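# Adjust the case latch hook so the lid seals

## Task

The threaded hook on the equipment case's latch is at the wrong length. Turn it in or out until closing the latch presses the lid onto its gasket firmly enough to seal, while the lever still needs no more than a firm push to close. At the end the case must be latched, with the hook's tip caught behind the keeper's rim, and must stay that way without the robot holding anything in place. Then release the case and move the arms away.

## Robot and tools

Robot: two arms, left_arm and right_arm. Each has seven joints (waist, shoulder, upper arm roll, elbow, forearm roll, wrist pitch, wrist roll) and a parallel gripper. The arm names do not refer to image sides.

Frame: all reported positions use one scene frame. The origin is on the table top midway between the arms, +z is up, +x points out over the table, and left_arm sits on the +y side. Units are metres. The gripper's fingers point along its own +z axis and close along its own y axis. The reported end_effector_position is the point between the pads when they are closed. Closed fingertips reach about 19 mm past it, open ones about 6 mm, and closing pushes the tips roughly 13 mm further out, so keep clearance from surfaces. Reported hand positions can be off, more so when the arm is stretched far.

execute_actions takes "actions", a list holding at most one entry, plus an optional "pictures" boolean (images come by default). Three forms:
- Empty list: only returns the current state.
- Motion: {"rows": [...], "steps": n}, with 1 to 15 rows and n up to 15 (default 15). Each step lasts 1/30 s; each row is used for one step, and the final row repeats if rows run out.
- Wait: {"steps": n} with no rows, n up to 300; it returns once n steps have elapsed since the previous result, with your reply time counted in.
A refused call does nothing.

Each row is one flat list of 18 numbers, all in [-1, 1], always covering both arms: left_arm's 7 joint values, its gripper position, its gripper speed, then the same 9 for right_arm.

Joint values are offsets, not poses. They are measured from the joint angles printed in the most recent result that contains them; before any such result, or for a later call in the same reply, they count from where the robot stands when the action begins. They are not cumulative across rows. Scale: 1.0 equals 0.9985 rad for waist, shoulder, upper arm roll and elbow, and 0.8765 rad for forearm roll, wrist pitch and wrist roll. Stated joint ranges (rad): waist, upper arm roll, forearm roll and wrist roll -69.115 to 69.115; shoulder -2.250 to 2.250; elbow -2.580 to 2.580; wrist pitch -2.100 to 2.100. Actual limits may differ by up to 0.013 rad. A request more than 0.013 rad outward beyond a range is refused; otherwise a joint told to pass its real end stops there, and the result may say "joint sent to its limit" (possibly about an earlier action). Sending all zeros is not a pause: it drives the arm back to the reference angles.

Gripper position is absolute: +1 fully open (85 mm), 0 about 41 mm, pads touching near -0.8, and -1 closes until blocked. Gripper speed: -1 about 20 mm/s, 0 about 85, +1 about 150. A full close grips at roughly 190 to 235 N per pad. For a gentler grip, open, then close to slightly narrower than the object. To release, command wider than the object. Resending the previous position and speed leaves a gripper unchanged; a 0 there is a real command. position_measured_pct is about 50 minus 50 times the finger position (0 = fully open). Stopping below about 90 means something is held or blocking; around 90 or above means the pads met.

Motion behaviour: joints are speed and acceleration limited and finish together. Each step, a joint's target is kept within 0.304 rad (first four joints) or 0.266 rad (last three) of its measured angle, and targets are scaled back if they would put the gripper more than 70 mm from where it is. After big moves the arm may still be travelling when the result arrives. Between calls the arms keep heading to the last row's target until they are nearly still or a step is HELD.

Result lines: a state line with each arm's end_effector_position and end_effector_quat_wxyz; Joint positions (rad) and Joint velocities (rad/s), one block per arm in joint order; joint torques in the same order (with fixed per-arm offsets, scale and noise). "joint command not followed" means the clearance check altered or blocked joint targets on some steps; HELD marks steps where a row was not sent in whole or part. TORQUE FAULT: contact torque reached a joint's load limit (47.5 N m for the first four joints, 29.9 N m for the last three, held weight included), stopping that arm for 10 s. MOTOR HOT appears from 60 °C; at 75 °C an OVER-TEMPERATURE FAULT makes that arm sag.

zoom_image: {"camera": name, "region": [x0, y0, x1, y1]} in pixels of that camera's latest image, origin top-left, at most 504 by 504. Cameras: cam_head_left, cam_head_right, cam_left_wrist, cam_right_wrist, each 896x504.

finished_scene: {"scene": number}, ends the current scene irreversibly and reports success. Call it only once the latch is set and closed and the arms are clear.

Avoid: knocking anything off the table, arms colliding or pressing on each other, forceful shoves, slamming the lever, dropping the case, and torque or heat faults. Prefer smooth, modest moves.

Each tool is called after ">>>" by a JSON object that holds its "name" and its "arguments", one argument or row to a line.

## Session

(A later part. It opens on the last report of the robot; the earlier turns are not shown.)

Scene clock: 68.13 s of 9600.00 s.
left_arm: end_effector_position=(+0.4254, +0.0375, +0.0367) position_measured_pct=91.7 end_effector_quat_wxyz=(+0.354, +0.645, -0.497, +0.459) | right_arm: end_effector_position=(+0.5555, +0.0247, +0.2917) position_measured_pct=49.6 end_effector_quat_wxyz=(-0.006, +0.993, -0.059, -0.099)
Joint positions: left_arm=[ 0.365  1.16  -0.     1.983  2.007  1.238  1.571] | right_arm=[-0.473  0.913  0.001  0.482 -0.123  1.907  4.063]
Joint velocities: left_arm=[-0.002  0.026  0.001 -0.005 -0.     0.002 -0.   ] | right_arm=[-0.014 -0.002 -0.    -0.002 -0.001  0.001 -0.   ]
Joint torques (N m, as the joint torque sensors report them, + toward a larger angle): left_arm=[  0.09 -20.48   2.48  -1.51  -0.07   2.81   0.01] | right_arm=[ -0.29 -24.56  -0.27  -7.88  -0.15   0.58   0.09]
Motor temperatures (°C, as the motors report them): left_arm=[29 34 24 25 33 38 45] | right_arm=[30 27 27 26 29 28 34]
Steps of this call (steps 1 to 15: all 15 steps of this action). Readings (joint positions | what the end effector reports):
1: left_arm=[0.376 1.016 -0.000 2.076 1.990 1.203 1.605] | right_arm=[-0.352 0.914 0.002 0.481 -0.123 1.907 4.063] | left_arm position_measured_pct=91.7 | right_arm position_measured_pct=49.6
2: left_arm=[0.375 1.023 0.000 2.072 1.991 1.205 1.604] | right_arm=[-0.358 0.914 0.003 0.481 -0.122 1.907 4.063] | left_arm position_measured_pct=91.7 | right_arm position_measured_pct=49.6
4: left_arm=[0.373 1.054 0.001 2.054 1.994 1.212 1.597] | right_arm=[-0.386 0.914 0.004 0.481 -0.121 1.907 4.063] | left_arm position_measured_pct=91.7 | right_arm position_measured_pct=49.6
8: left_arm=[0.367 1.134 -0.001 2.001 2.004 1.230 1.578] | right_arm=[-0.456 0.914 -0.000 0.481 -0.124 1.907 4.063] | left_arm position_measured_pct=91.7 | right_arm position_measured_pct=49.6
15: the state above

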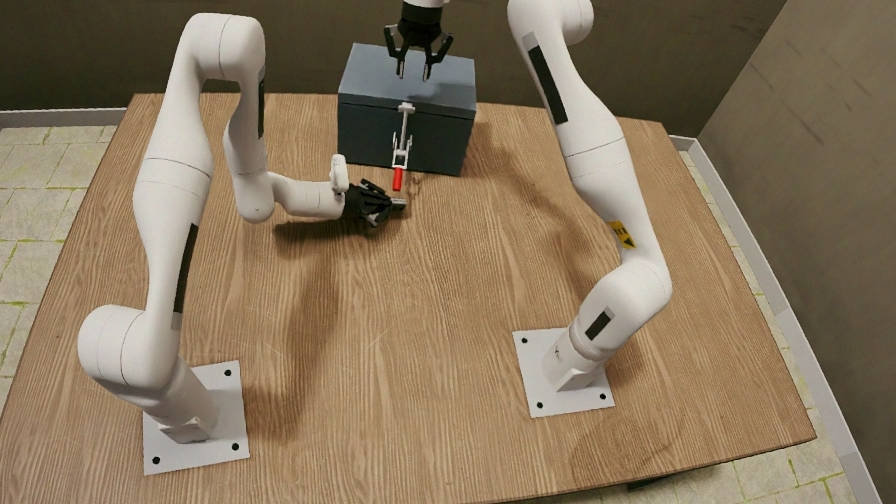

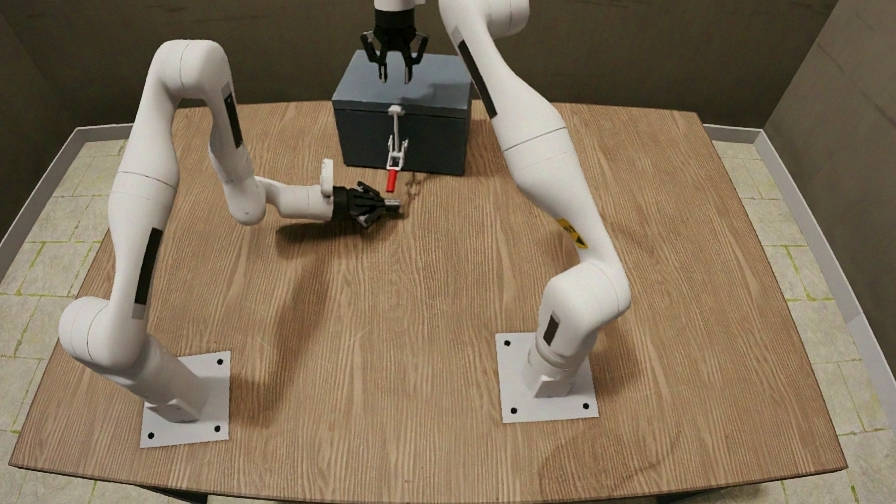

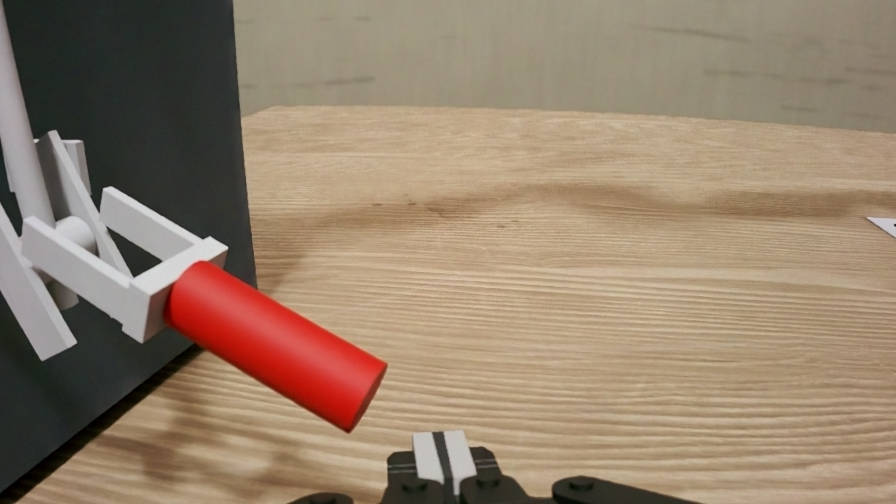

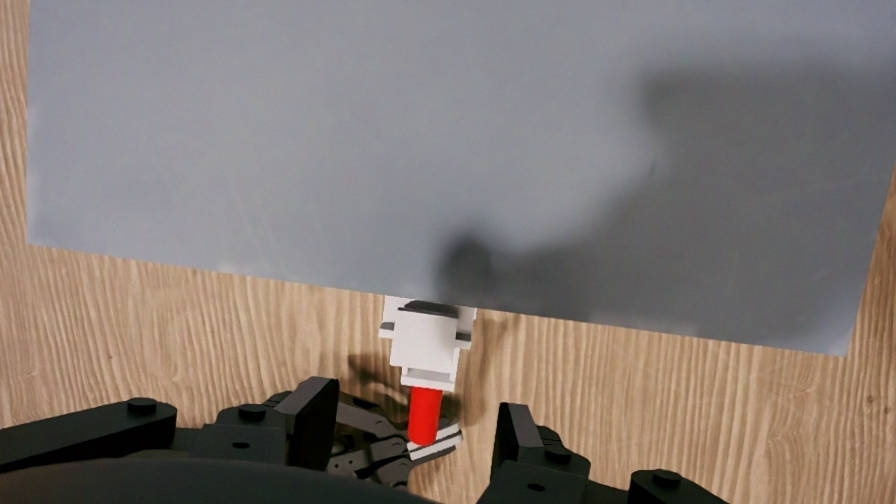

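>>> {"name": "execute_actions", "arguments": {
  "actions": [
    {"rows": [[-0.008,0.012,0,-0.173,-0.074,-0.072,0.183,-1,1, -0.002,0.008,0,-0.005,0,0,0,0,0]], "steps": 15}
  ],
  "pictures": false
}}

>>> {"name": "execute_actions", "arguments": {
  "actions": [
    {"rows": [[0.003,-0.15,0,0.101,-0.014,-0.016,0.047,-1,1, 0,0,0,0,0,0,0,0,0]], "steps": 15}
  ]
}}

Scene clock: 69.53 s of 9600.00 s.
left_arm: end_effector_position=(+0.4775, +0.0317, +0.0363) position_measured_pct=91.7 end_effector_quat_wxyz=(+0.355, +0.646, -0.497, +0.459) | right_arm: end_effector_position=(+0.5560, +0.0264, +0.2883) position_measured_pct=49.6 end_effector_quat_wxyz=(-0.005, +0.993, -0.058, -0.100)
Joint positions: left_arm=[ 0.357  1.171 -0.     1.811  1.942  1.175  1.731] | right_arm=[-0.475  0.921  0.001  0.477 -0.123  1.907  4.063]
Joint velocities: left_arm=[ 0.     0.005  0.002 -0.01  -0.004 -0.002  0.006] | right_arm=[-0.     0.    -0.002 -0.003  0.     0.001 -0.   ]
Joint torques (N m, as the joint torque sensors report them, + toward a larger angle): left_arm=[  0.14 -21.82   2.66  -2.89   0.31   2.52   0.08] | right_arm=[ -0.35 -24.75  -0.23  -7.65  -0.1    0.35   0.17]
Motor temperatures (°C, as the motors report them): left_arm=[29 34 24 25 33 38 45] | right_arm=[30 27 27 26 29 28 34]
Steps of this call (steps 1 to 15: the robot went on to your last target; steps 16 to 27: nothing new was sent; steps 28 to 42: all 15 steps of this action). Readings (joint positions | what the end effector reports):
28: left_arm=[0.365 1.162 -0.000 1.981 2.007 1.238 1.572] | right_arm=[-0.475 0.914 0.001 0.481 -0.123 1.907 4.063] | left_arm position_measured_pct=91.7 | right_arm position_measured_pct=49.6
29: left_arm=[0.365 1.163 -0.000 1.976 2.004 1.236 1.576] | right_arm=[-0.475 0.916 0.001 0.479 -0.123 1.907 4.063] | left_arm position_measured_pct=91.7 | right_arm position_measured_pct=49.6
31: left_arm=[0.364 1.165 0.000 1.949 1.994 1.226 1.601] | right_arm=[-0.475 0.919 0.001 0.478 -0.123 1.907 4.063] | left_arm position_measured_pct=91.7 | right_arm position_measured_pct=49.6
35: left_arm=[0.359 1.170 -0.000 1.854 1.959 1.191 1.691] | right_arm=[-0.475 0.921 0.001 0.477 -0.123 1.907 4.063] | left_arm position_measured_pct=91.7 | right_arm position_measured_pct=49.6
42: the state above

Scene clock: 70.03 s of 9600.00 s.
left_arm: end_effector_position=(+0.4648, +0.0337, +0.0937) position_measured_pct=91.7 end_effector_quat_wxyz=(+0.353, +0.645, -0.497, +0.460) | right_arm: end_effector_position=(+0.5560, +0.0264, +0.2883) position_measured_pct=49.6 end_effector_quat_wxyz=(-0.005, +0.993, -0.058, -0.100)
Joint positions: left_arm=[ 0.359  1.025 -0.002  1.911  1.93   1.16   1.772] | right_arm=[-0.475  0.921  0.001  0.477 -0.123  1.907  4.063]
Joint velocities: left_arm=[ 0.    -0.025 -0.     0.008  0.     0.002  0.003] | right_arm=[ 0.     0.     0.    -0.001  0.     0.     0.   ]
Joint torques (N m, as the joint torque sensors report them, + toward a larger angle): left_arm=[  0.63 -21.54   3.32  -3.68   0.34   3.3   -0.03] | right_arm=[ -0.24 -25.14  -0.01  -8.08  -0.33   0.16   0.15]
Motor temperatures (°C, as the motors report them): left_arm=[29 34 24 25 33 38 45] | right_arm=[30 27 27 26 29 28 34]
Steps of this call (steps 1 to 15: all 15 steps of this action). Readings (joint positions | what the end effector reports):
1: left_arm=[0.357 1.170 -0.000 1.811 1.942 1.175 1.732] | right_arm=[-0.475 0.921 0.001 0.477 -0.123 1.907 4.063] | left_arm position_measured_pct=91.7 | right_arm position_measured_pct=49.6
2: left_arm=[0.357 1.163 -0.001 1.815 1.942 1.173 1.733] | right_arm=[-0.475 0.921 0.001 0.477 -0.123 1.907 4.063] | left_arm position_measured_pct=91.7 | right_arm position_measured_pct=49.6
4: left_arm=[0.358 1.134 -0.002 1.834 1.939 1.170 1.740] | right_arm=[-0.475 0.921 0.001 0.477 -0.123 1.907 4.063] | left_arm position_measured_pct=91.7 | right_arm position_measured_pct=49.6
8: left_arm=[0.358 1.052 -0.002 1.890 1.933 1.163 1.764] | right_arm=[-0.475 0.921 0.001 0.477 -0.123 1.907 4.063] | left_arm position_measured_pct=91.7 | right_arm position_measured_pct=49.6
15: the state above

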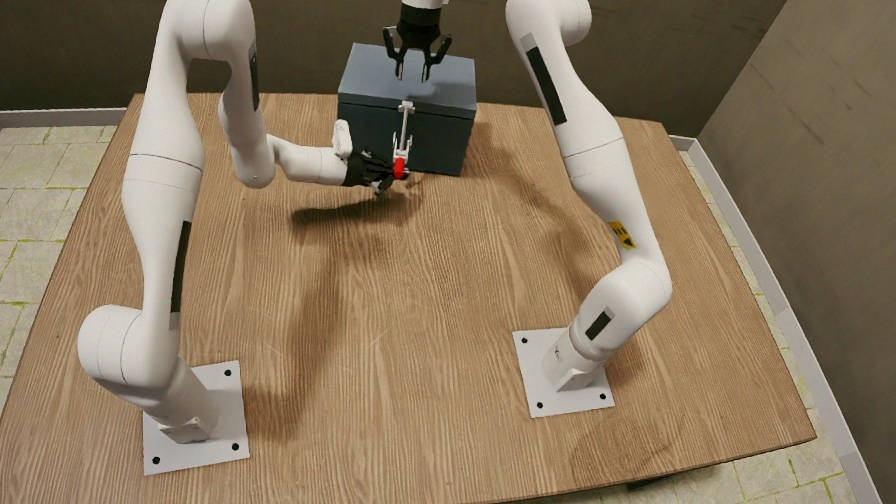

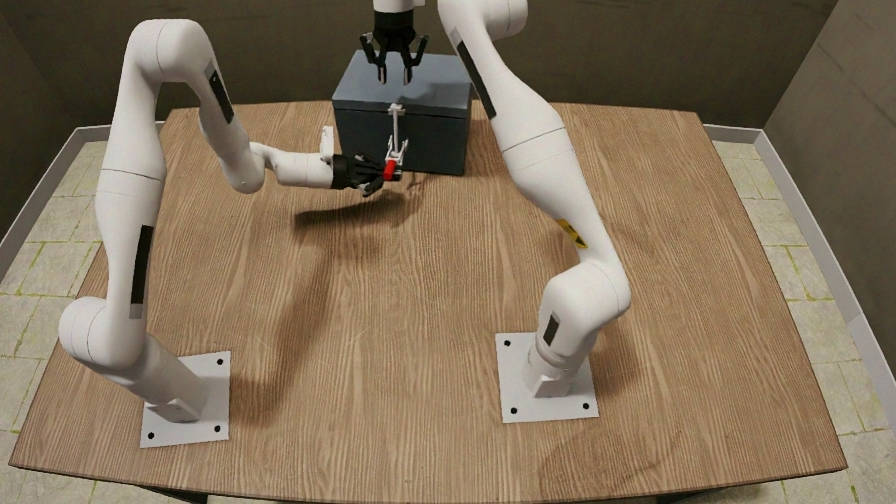

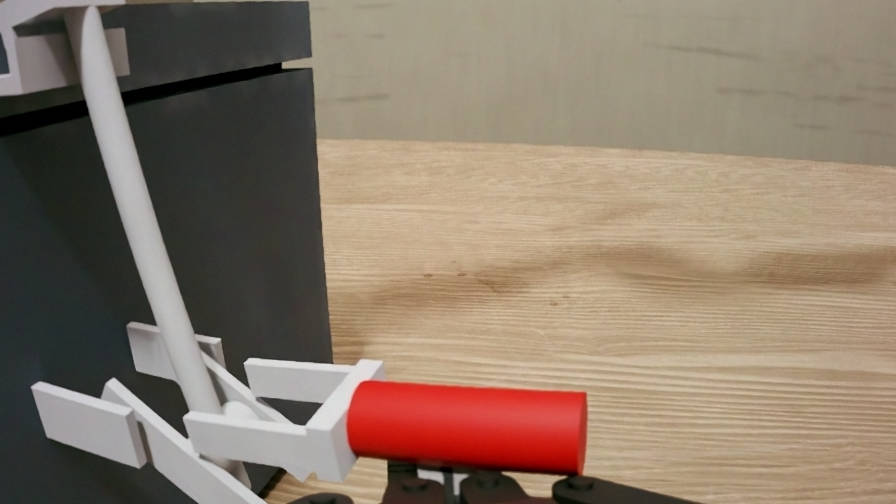

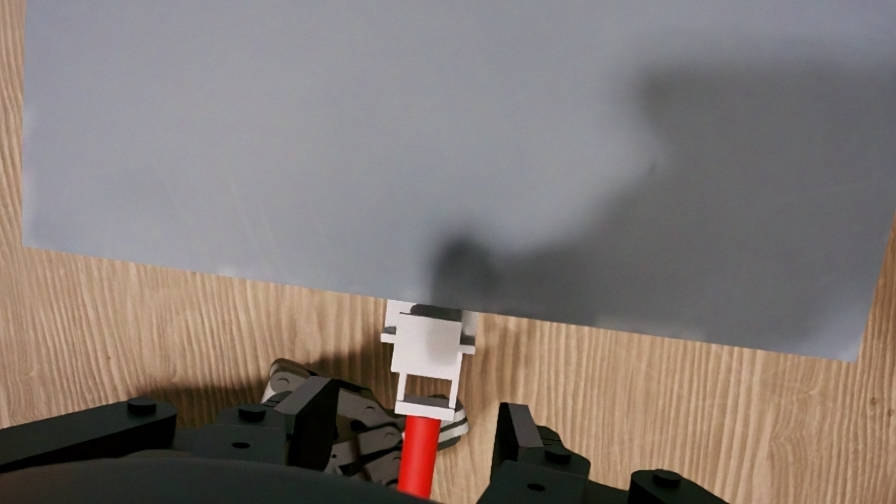

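To hold pose [.359,.888,1.914,1.867,1.108,1.913].

>>> {"name": "execute_actions", "arguments": {
  "actions": [
    {"rows": [[0,-0.137,0.002,0.003,-0.072,-0.059,0.161,-1,1, 0,0,0,0,0,0,0,0,0]], "steps": 15}
  ]
}}

Scene clock: 71.13 s of 9600.00 s.
left_arm: end_effector_position=(+0.4698, +0.0328, +0.1466) position_measured_pct=91.7 end_effector_quat_wxyz=(+0.352, +0.648, -0.499, +0.455) | right_arm: end_effector_position=(+0.5560, +0.0264, +0.2883) position_measured_pct=49.6 end_effector_quat_wxyz=(-0.005, +0.993, -0.058, -0.100)
Joint positions: left_arm=[ 0.36   0.893 -0.     1.916  1.866  1.107  1.913] | right_arm=[-0.475  0.921  0.001  0.477 -0.123  1.907  4.063]
Joint velocities: left_arm=[ 0.001 -0.021 -0.     0.001 -0.001 -0.002  0.006] | right_arm=[ 0.    -0.    -0.001  0.     0.    -0.002  0.001]
Joint torques (N m, as the joint torque sensors report them, + toward a larger angle): left_arm=[ -0.1  -21.88   2.52  -5.36   1.26   3.43  -0.17] | right_arm=[  0.18 -25.06  -0.14  -8.12  -0.21   0.35   0.12]
Motor temperatures (°C, as the motors report them): left_arm=[29 34 24 25 33 38 45] | right_arm=[30 27 27 26 29 28 34]
Steps of this call (steps 1 to 15: the robot went on to your last target; steps 16 to 18: nothing new was sent; steps 19 to 33: all 15 steps of this action). Readings (joint positions | what the end effector reports):
19: left_arm=[0.359 1.021 -0.002 1.912 1.930 1.159 1.773] | right_arm=[-0.475 0.921 0.001 0.477 -0.123 1.907 4.063] | left_arm position_measured_pct=91.7 | right_arm position_measured_pct=49.6
20: left_arm=[0.359 1.015 -0.002 1.913 1.927 1.156 1.778] | right_arm=[-0.475 0.921 0.001 0.477 -0.123 1.907 4.063] | left_arm position_measured_pct=91.7 | right_arm position_measured_pct=49.6
22: left_arm=[0.359 0.986 -0.002 1.915 1.913 1.145 1.806] | right_arm=[-0.475 0.921 0.001 0.477 -0.123 1.907 4.063] | left_arm position_measured_pct=91.7 | right_arm position_measured_pct=49.6
26: left_arm=[0.359 0.913 -0.000 1.914 1.877 1.116 1.890] | right_arm=[-0.475 0.921 0.001 0.477 -0.123 1.907 4.063] | left_arm position_measured_pct=91.7 | right_arm position_measured_pct=49.6
33: the state above

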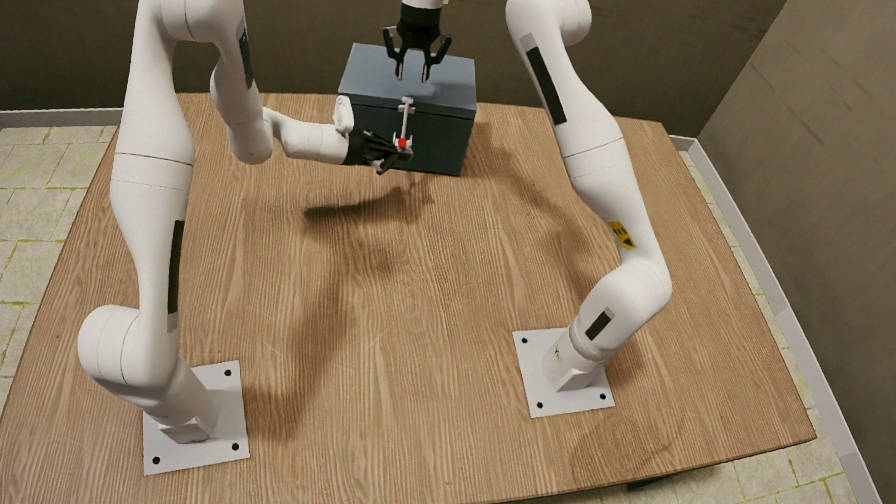

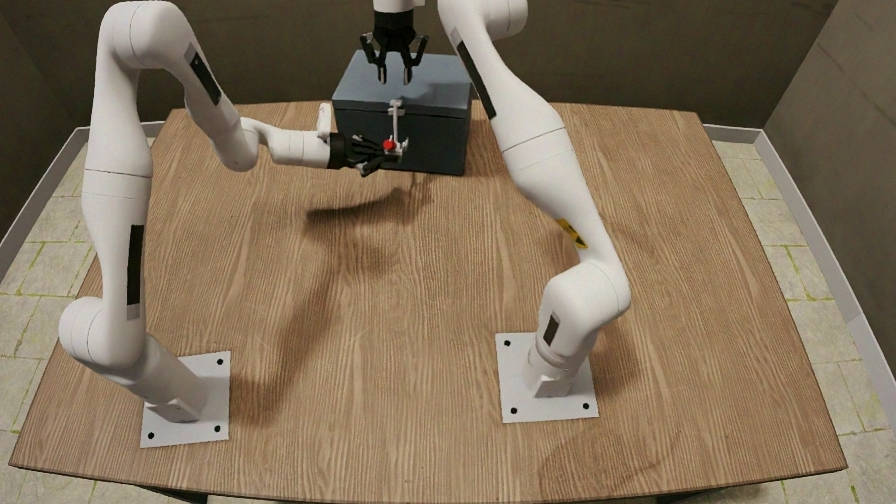

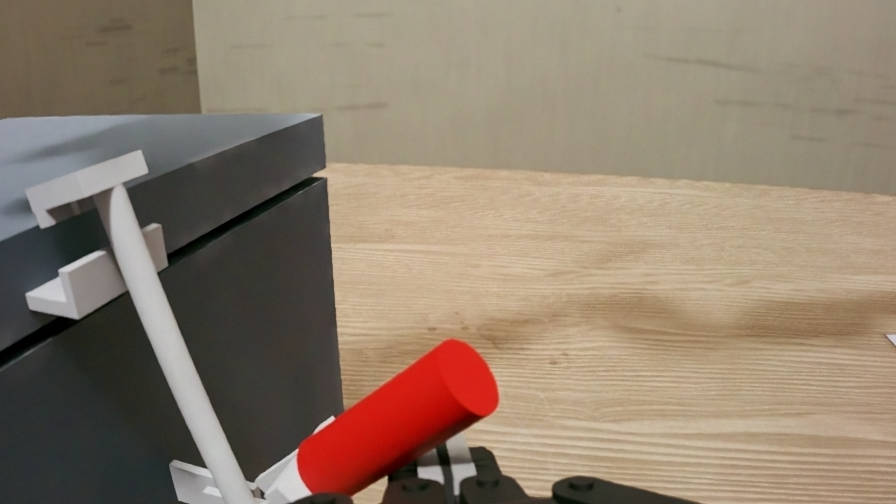

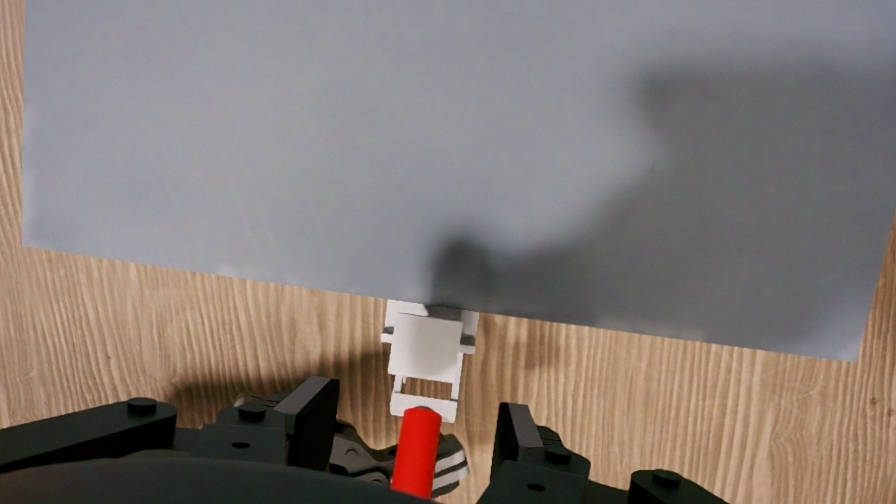

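>>> {"name": "execute_actions", "arguments": {
  "actions": [
    {"rows": [[0,-0.007,0,-0.002,0,0,0,-1,1, 0.001,-0.013,0,0.17,0.004,-0.178,0.023,0,0]], "steps": 15}
  ]
}}

Scene clock: 74.17 s of 9600.00 s.
left_arm: end_effector_position=(+0.4705, +0.0327, +0.1489) position_measured_pct=91.7 end_effector_quat_wxyz=(+0.351, +0.647, -0.500, +0.456) | right_arm: end_effector_position=(+0.5574, +0.0269, +0.2430) position_measured_pct=49.6 end_effector_quat_wxyz=(-0.006, +0.993, -0.058, -0.101)
Joint positions: left_arm=[ 0.36   0.888 -0.001  1.915  1.865  1.105  1.913] | right_arm=[-0.474  0.91   0.001  0.646 -0.119  1.751  4.083]
Joint velocities: left_arm=[ 0.001 -0.001 -0.    -0.    -0.     0.    -0.001] | right_arm=[ 0.    -0.012 -0.     0.011 -0.001 -0.008  0.001]
Joint torques (N m, as the joint torque sensors report them, + toward a larger angle): left_arm=[  0.05 -21.87   2.56  -5.38   1.3    3.39   0.28] | right_arm=[  0.   -24.43  -0.11  -8.3   -0.28   0.49   0.17]
Motor temperatures (°C, as the motors report them): left_arm=[29 34 24 25 33 38 45] | right_arm=[30 27 27 26 29 28 34]
Steps of this call (steps 1 to 15: the robot went on to your last target; steps 16 to 76: nothing new was sent; steps 77 to 91: all 15 steps of this action). Readings (joint positions | what the end effector reports):
77: left_arm=[0.360 0.890 -0.000 1.916 1.866 1.106 1.913] | right_arm=[-0.475 0.921 0.001 0.478 -0.123 1.906 4.063] | left_arm position_measured_pct=91.7 | right_arm position_measured_pct=49.6
78: left_arm=[0.360 0.889 -0.000 1.915 1.866 1.106 1.913] | right_arm=[-0.475 0.920 0.001 0.483 -0.123 1.901 4.063] | left_arm position_measured_pct=91.7 | right_arm position_measured_pct=49.6
80: left_arm=[0.360 0.889 -0.000 1.915 1.865 1.106 1.913] | right_arm=[-0.475 0.916 0.001 0.510 -0.122 1.877 4.067] | left_arm position_measured_pct=91.7 | right_arm position_measured_pct=49.6
84: left_arm=[0.360 0.888 -0.001 1.915 1.865 1.105 1.913] | right_arm=[-0.474 0.911 0.001 0.604 -0.120 1.790 4.078] | left_arm position_measured_pct=91.7 | right_arm position_measured_pct=49.6
91: the state above

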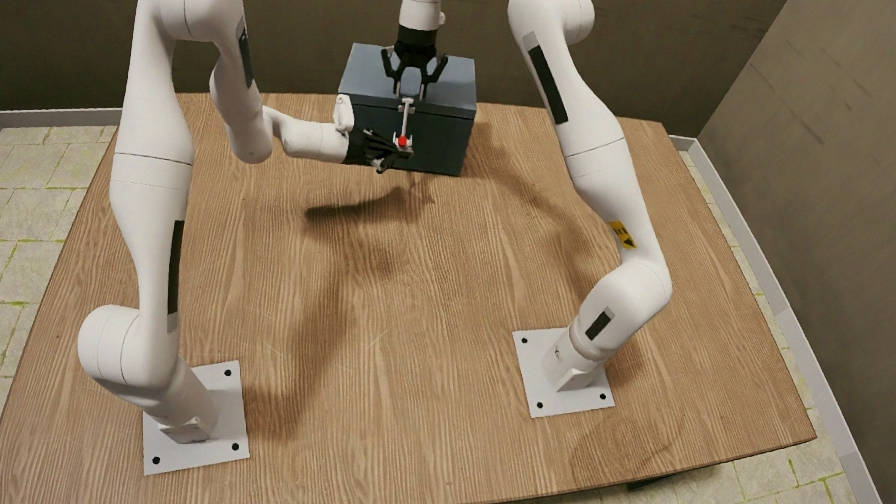

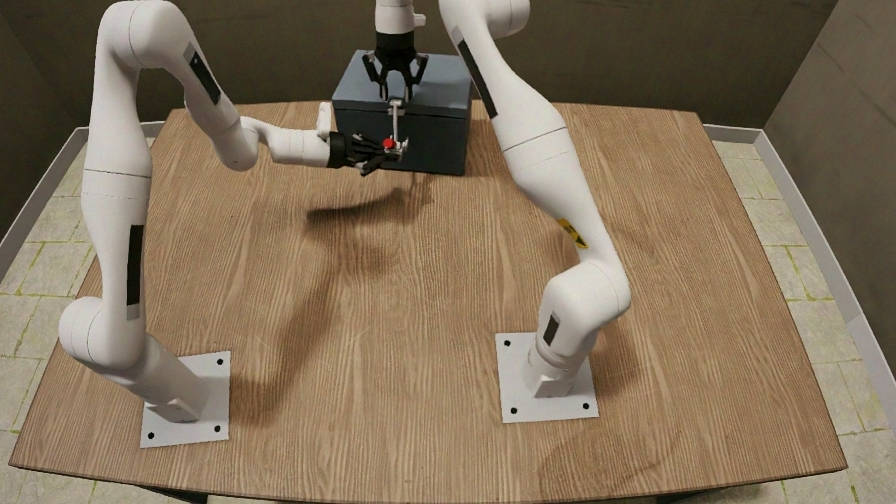

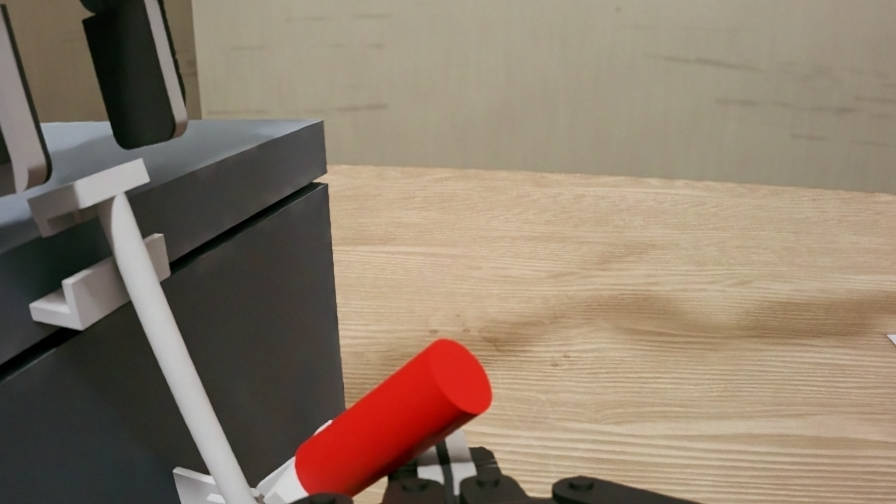

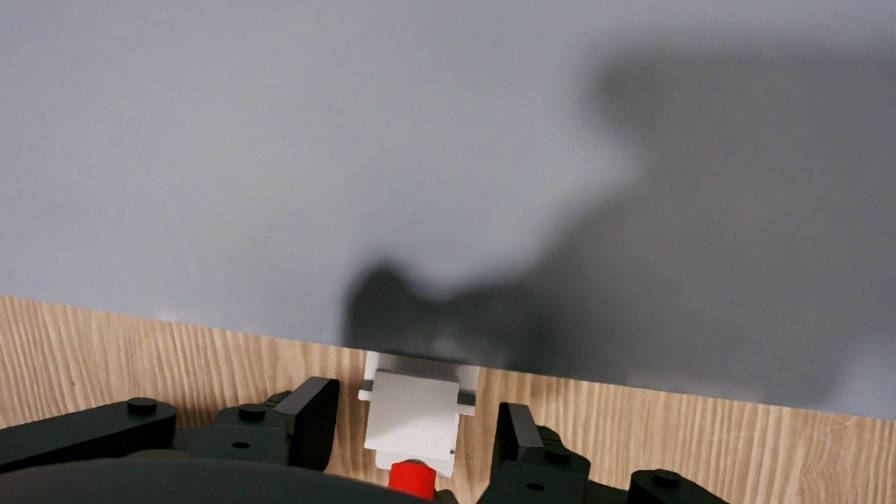

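>>> {"name": "execute_actions", "arguments": {
  "actions": [
    {"rows": [[0,-0.003,0,-0.001,0,0,0,-1,1, -0.009,-0.036,0,0.075,0,-0.045,-0.01,0,0],[0,-0.003,0,-0.001,0,0,0,-1,1, -0.009,-0.036,0,0.075,0,-0.045,-0.01,0,0],[0,-0.003,0,-0.001,0,0,0,-1,1, -0.009,-0.036,0,0.075,0,-0.045,-0.01,0,0],[0,-0.003,0,-0.001,0,0,0,-1,1, -0.009,-0.036,0,0.075,0,-0.045,-0.01,0,0],[0,-0.003,0,-0.001,0,0,0,-1,1, -0.009,-0.036,0,0.075,0,-0.045,-0.01,0,0],[0,-0.003,0,-0.001,0,0,0,-1,1, -0.009,-0.036,0,0.135,0,-0.113,-0.01,0,0]], "steps": 15}
  ]
}}

Scene clock: 77.80 s of 9600.00 s.
left_arm: end_effector_position=(+0.4703, +0.0327, +0.1490) position_measured_pct=91.7 end_effector_quat_wxyz=(+0.350, +0.647, -0.501, +0.456) | right_arm: end_effector_position=(+0.5457, +0.0269, +0.2236) position_measured_pct=49.6 end_effector_quat_wxyz=(-0.005, +0.993, -0.063, -0.101)
Joint positions: left_arm=[ 0.36   0.887 -0.001  1.915  1.864  1.104  1.913] | right_arm=[-0.483  0.875  0.001  0.778 -0.119  1.654  4.074]
Joint velocities: left_arm=[-0.     0.001  0.    -0.001  0.    -0.    -0.001] | right_arm=[-0.001 -0.009  0.002  0.027 -0.    -0.021  0.001]
Joint torques (N m, as the joint torque sensors report them, + toward a larger angle): left_arm=[ -0.14 -21.54   2.63  -5.35   1.11   3.05   0.13] | right_arm=[ -0.81 -25.45  -0.24  -8.7   -0.12   0.54   0.08]
Motor temperatures (°C, as the motors report them): left_arm=[29 34 24 25 33 38 45] | right_arm=[30 27 27 26 29 28 34]
Steps of this call (steps 1 to 15: the robot went on to your last target; steps 16 to 94: nothing new was sent; steps 95 to 109: all 15 steps of this action). Readings (joint positions | what the end effector reports):
95: left_arm=[0.360 0.888 -0.001 1.915 1.865 1.105 1.913] | right_arm=[-0.474 0.908 0.001 0.647 -0.119 1.750 4.083] | left_arm position_measured_pct=91.7 | right_arm position_measured_pct=49.6
96: left_arm=[0.360 0.887 -0.001 1.915 1.865 1.105 1.913] | right_arm=[-0.475 0.905 0.001 0.653 -0.119 1.748 4.082] | left_arm position_measured_pct=91.7 | right_arm position_measured_pct=49.6
98: left_arm=[0.360 0.887 -0.001 1.915 1.865 1.105 1.913] | right_arm=[-0.478 0.892 0.002 0.679 -0.119 1.734 4.079] | left_arm position_measured_pct=91.7 | right_arm position_measured_pct=49.6
102: left_arm=[0.360 0.887 -0.001 1.915 1.864 1.104 1.913] | right_arm=[-0.482 0.876 0.001 0.732 -0.120 1.698 4.075] | left_arm position_measured_pct=91.7 | right_arm position_measured_pct=49.6
109: the state above

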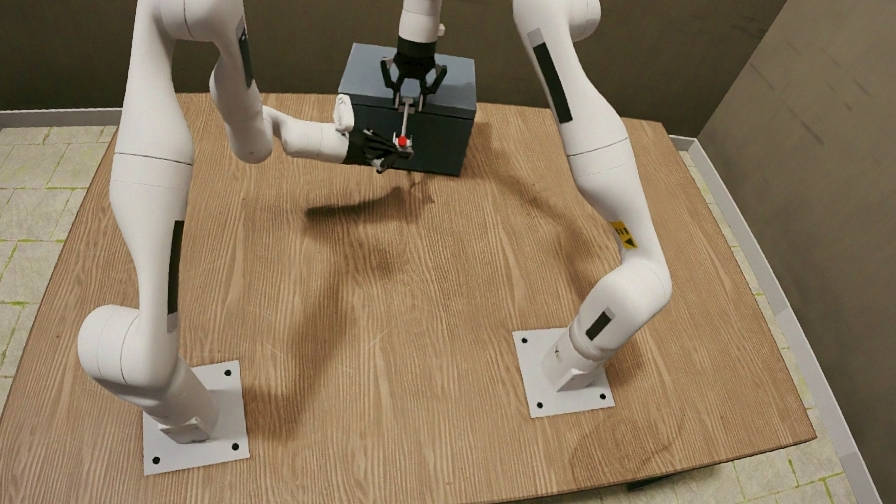

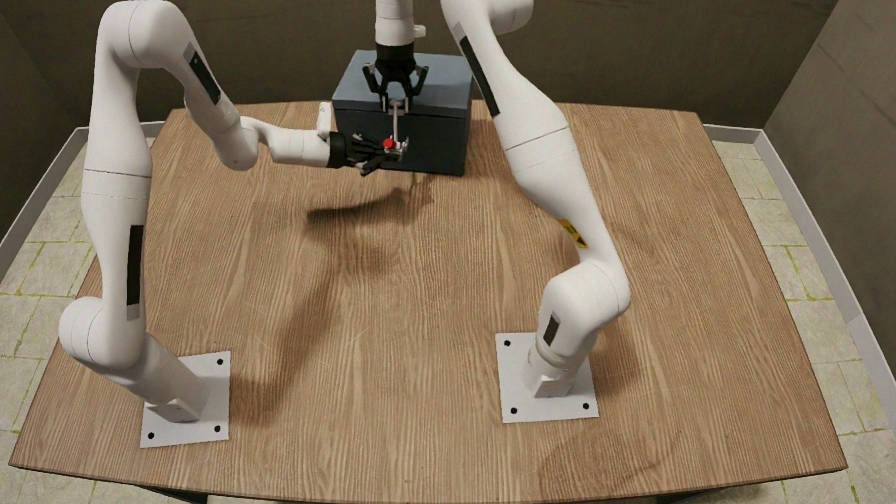

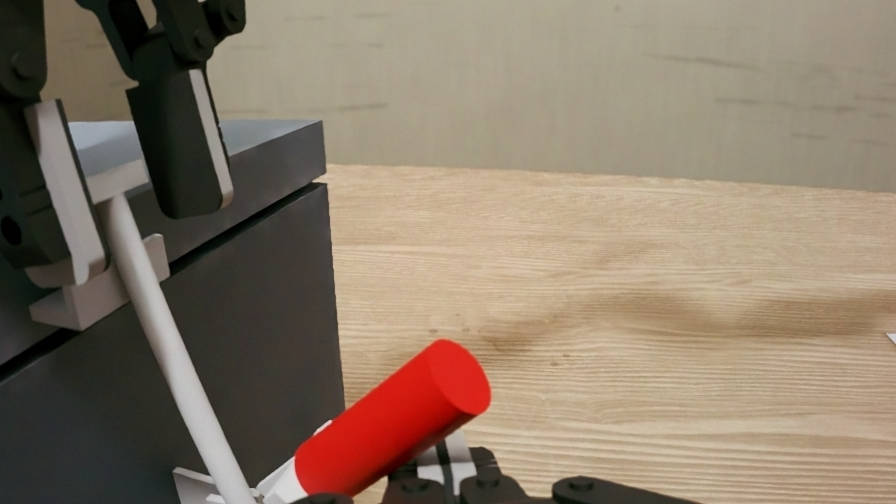

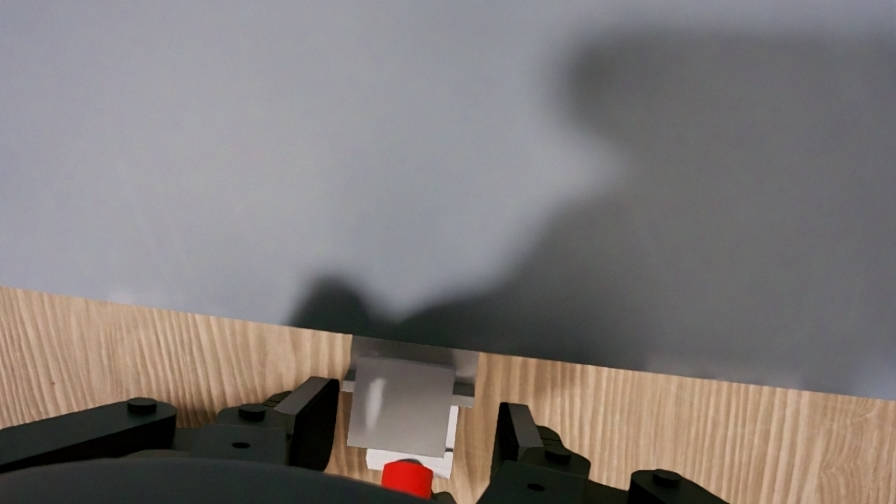

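>>> {"name": "execute_actions", "arguments": {
  "actions": [
    {"rows": [[0,-0.002,0,0,0,0,0,-1,1, -0.006,0.005,0,-0.02,0,0.017,-0.005,0,-0.5],[0,-0.002,0,0,0,0,0,-1,1, -0.006,0.005,0,-0.02,0,0.017,-0.005,0,-0.5],[0,-0.002,0,0,0,0,0,-1,1, -0.006,0.005,0,-0.02,0,0.017,-0.005,-0.4,-0.5]], "steps": 15}
  ],
  "pictures": false
}}

>>> {"name": "execute_actions", "arguments": {
  "actions": [
    {"steps": 5}
  ]
}}

Scene clock: 79.77 s of 9600.00 s.
left_arm: end_effector_position=(+0.4701, +0.0328, +0.1491) position_measured_pct=91.7 end_effector_quat_wxyz=(+0.350, +0.647, -0.501, +0.456) | right_arm: end_effector_position=(+0.5454, +0.0301, +0.2268) position_measured_pct=68.3 end_effector_quat_wxyz=(-0.004, +0.993, -0.062, -0.102)
Joint positions: left_arm=[ 0.361  0.886 -0.001  1.916  1.864  1.104  1.913] | right_arm=[-0.489  0.88   0.002  0.759 -0.119  1.669  4.07 ]
Joint velocities: left_arm=[ 0.     0.    -0.    -0.001 -0.     0.002  0.001] | right_arm=[ 0.001 -0.002  0.     0.001 -0.005  0.001  0.001]
Joint torques (N m, as the joint torque sensors report them, + toward a larger angle): left_arm=[ -0.17 -21.24   2.22  -5.16   1.03   2.9   -0.11] | right_arm=[ -0.58 -23.84  -0.41  -7.93  -0.61  -0.08   0.03]
Motor temperatures (°C, as the motors report them): left_arm=[29 34 24 25 33 38 45] | right_arm=[30 27 27 26 29 28 34]
Steps of this call (steps 1 to 15: the robot went on to your last target; steps 16 to 44: nothing new was sent; steps 45 to 59: all 15 steps of this action). Readings (joint positions | what the end effector reports):
45: left_arm=[0.360 0.887 -0.001 1.915 1.864 1.104 1.913] | right_arm=[-0.483 0.874 0.001 0.780 -0.119 1.653 4.074] | left_arm position_measured_pct=91.7 | right_arm position_measured_pct=49.6
46: left_arm=[0.361 0.886 -0.001 1.916 1.864 1.104 1.913] | right_arm=[-0.485 0.876 0.002 0.775 -0.119 1.656 4.073] | left_arm position_measured_pct=91.7 | right_arm position_measured_pct=49.6
48: left_arm=[0.361 0.886 -0.001 1.916 1.864 1.104 1.913] | right_arm=[-0.487 0.878 0.001 0.766 -0.119 1.663 4.071] | left_arm position_measured_pct=91.7 | right_arm position_measured_pct=50.0
52: left_arm=[0.361 0.886 -0.001 1.916 1.864 1.104 1.913] | right_arm=[-0.489 0.879 0.001 0.760 -0.119 1.668 4.070] | left_arm position_measured_pct=91.7 | right_arm position_measured_pct=56.0
59: the state above

Scene clock: 79.93 s of 9600.00 s.
left_arm: end_effector_position=(+0.4701, +0.0328, +0.1491) position_measured_pct=91.7 end_effector_quat_wxyz=(+0.350, +0.647, -0.501, +0.456) | right_arm: end_effector_position=(+0.5454, +0.0301, +0.2268) position_measured_pct=69.0 end_effector_quat_wxyz=(-0.004, +0.993, -0.062, -0.102)
Joint positions: left_arm=[ 0.361  0.886 -0.001  1.916  1.864  1.104  1.913] | right_arm=[-0.489  0.88   0.001  0.759 -0.119  1.669  4.07 ]
Joint velocities: left_arm=[ 0.001  0.    -0.     0.    -0.    -0.001  0.   ] | right_arm=[ 0.     0.001  0.001 -0.    -0.001  0.001 -0.   ]
Joint torques (N m, as the joint torque sensors report them, + toward a larger angle): left_arm=[ -0.02 -21.27   2.34  -4.92   0.97   2.95   0.1 ] | right_arm=[ -0.42 -24.22  -0.47  -8.3   -0.31   0.01  -0.04]
Motor temperatures (°C, as the motors report them): left_arm=[29 34 24 25 33 38 45] | right_arm=[30 27 27 26 29 28 34]
Steps of this call (steps 1 to 5: the robot went on to your last target). Readings (joint positions | what the end effector reports):
1: left_arm=[0.361 0.886 -0.001 1.916 1.864 1.104 1.913] | right_arm=[-0.489 0.880 0.002 0.759 -0.119 1.669 4.070] | left_arm position_measured_pct=91.7 | right_arm position_measured_pct=68.7
2: left_arm=[0.361 0.886 -0.001 1.916 1.864 1.104 1.913] | right_arm=[-0.489 0.880 0.002 0.759 -0.119 1.669 4.070] | left_arm position_measured_pct=91.7 | right_arm position_measured_pct=69.0
4: left_arm=[0.361 0.886 -0.001 1.916 1.864 1.104 1.913] | right_arm=[-0.489 0.880 0.001 0.759 -0.119 1.669 4.070] | left_arm position_measured_pct=91.7 | right_arm position_measured_pct=69.0
5: the state above

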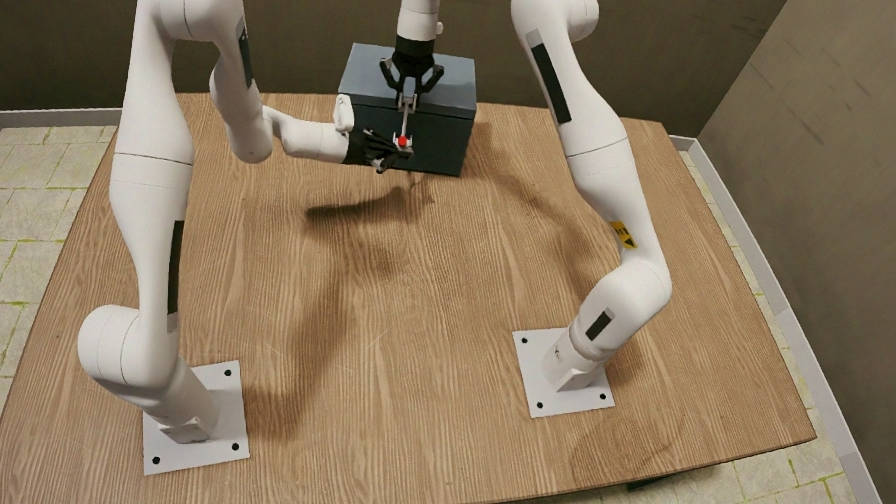

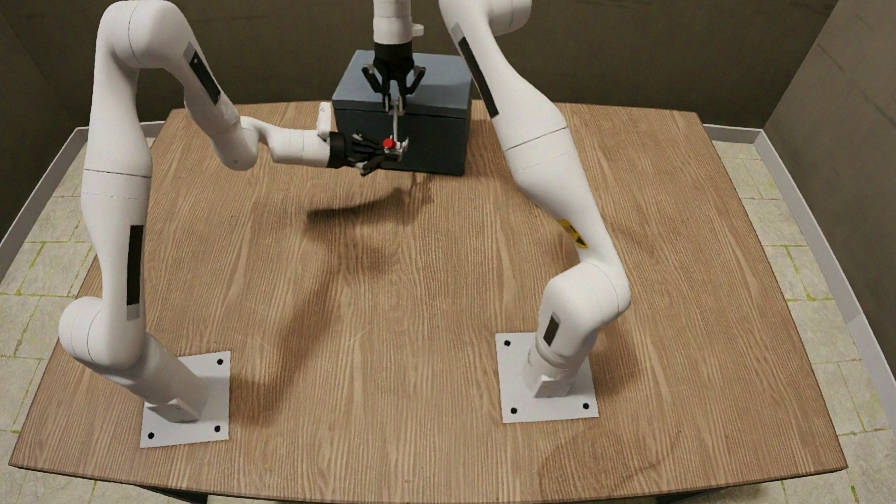

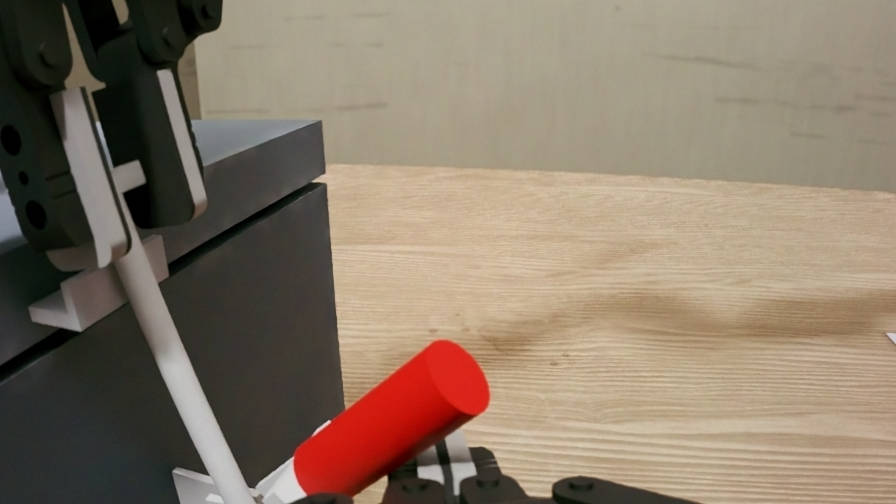

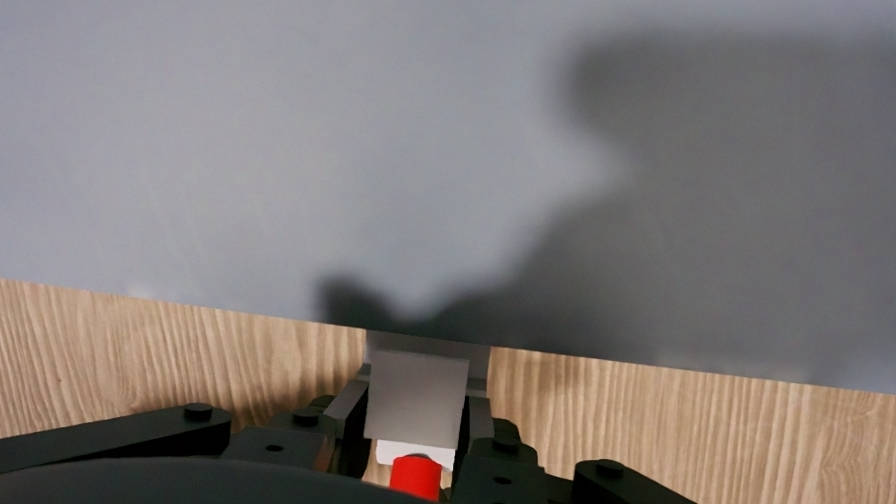

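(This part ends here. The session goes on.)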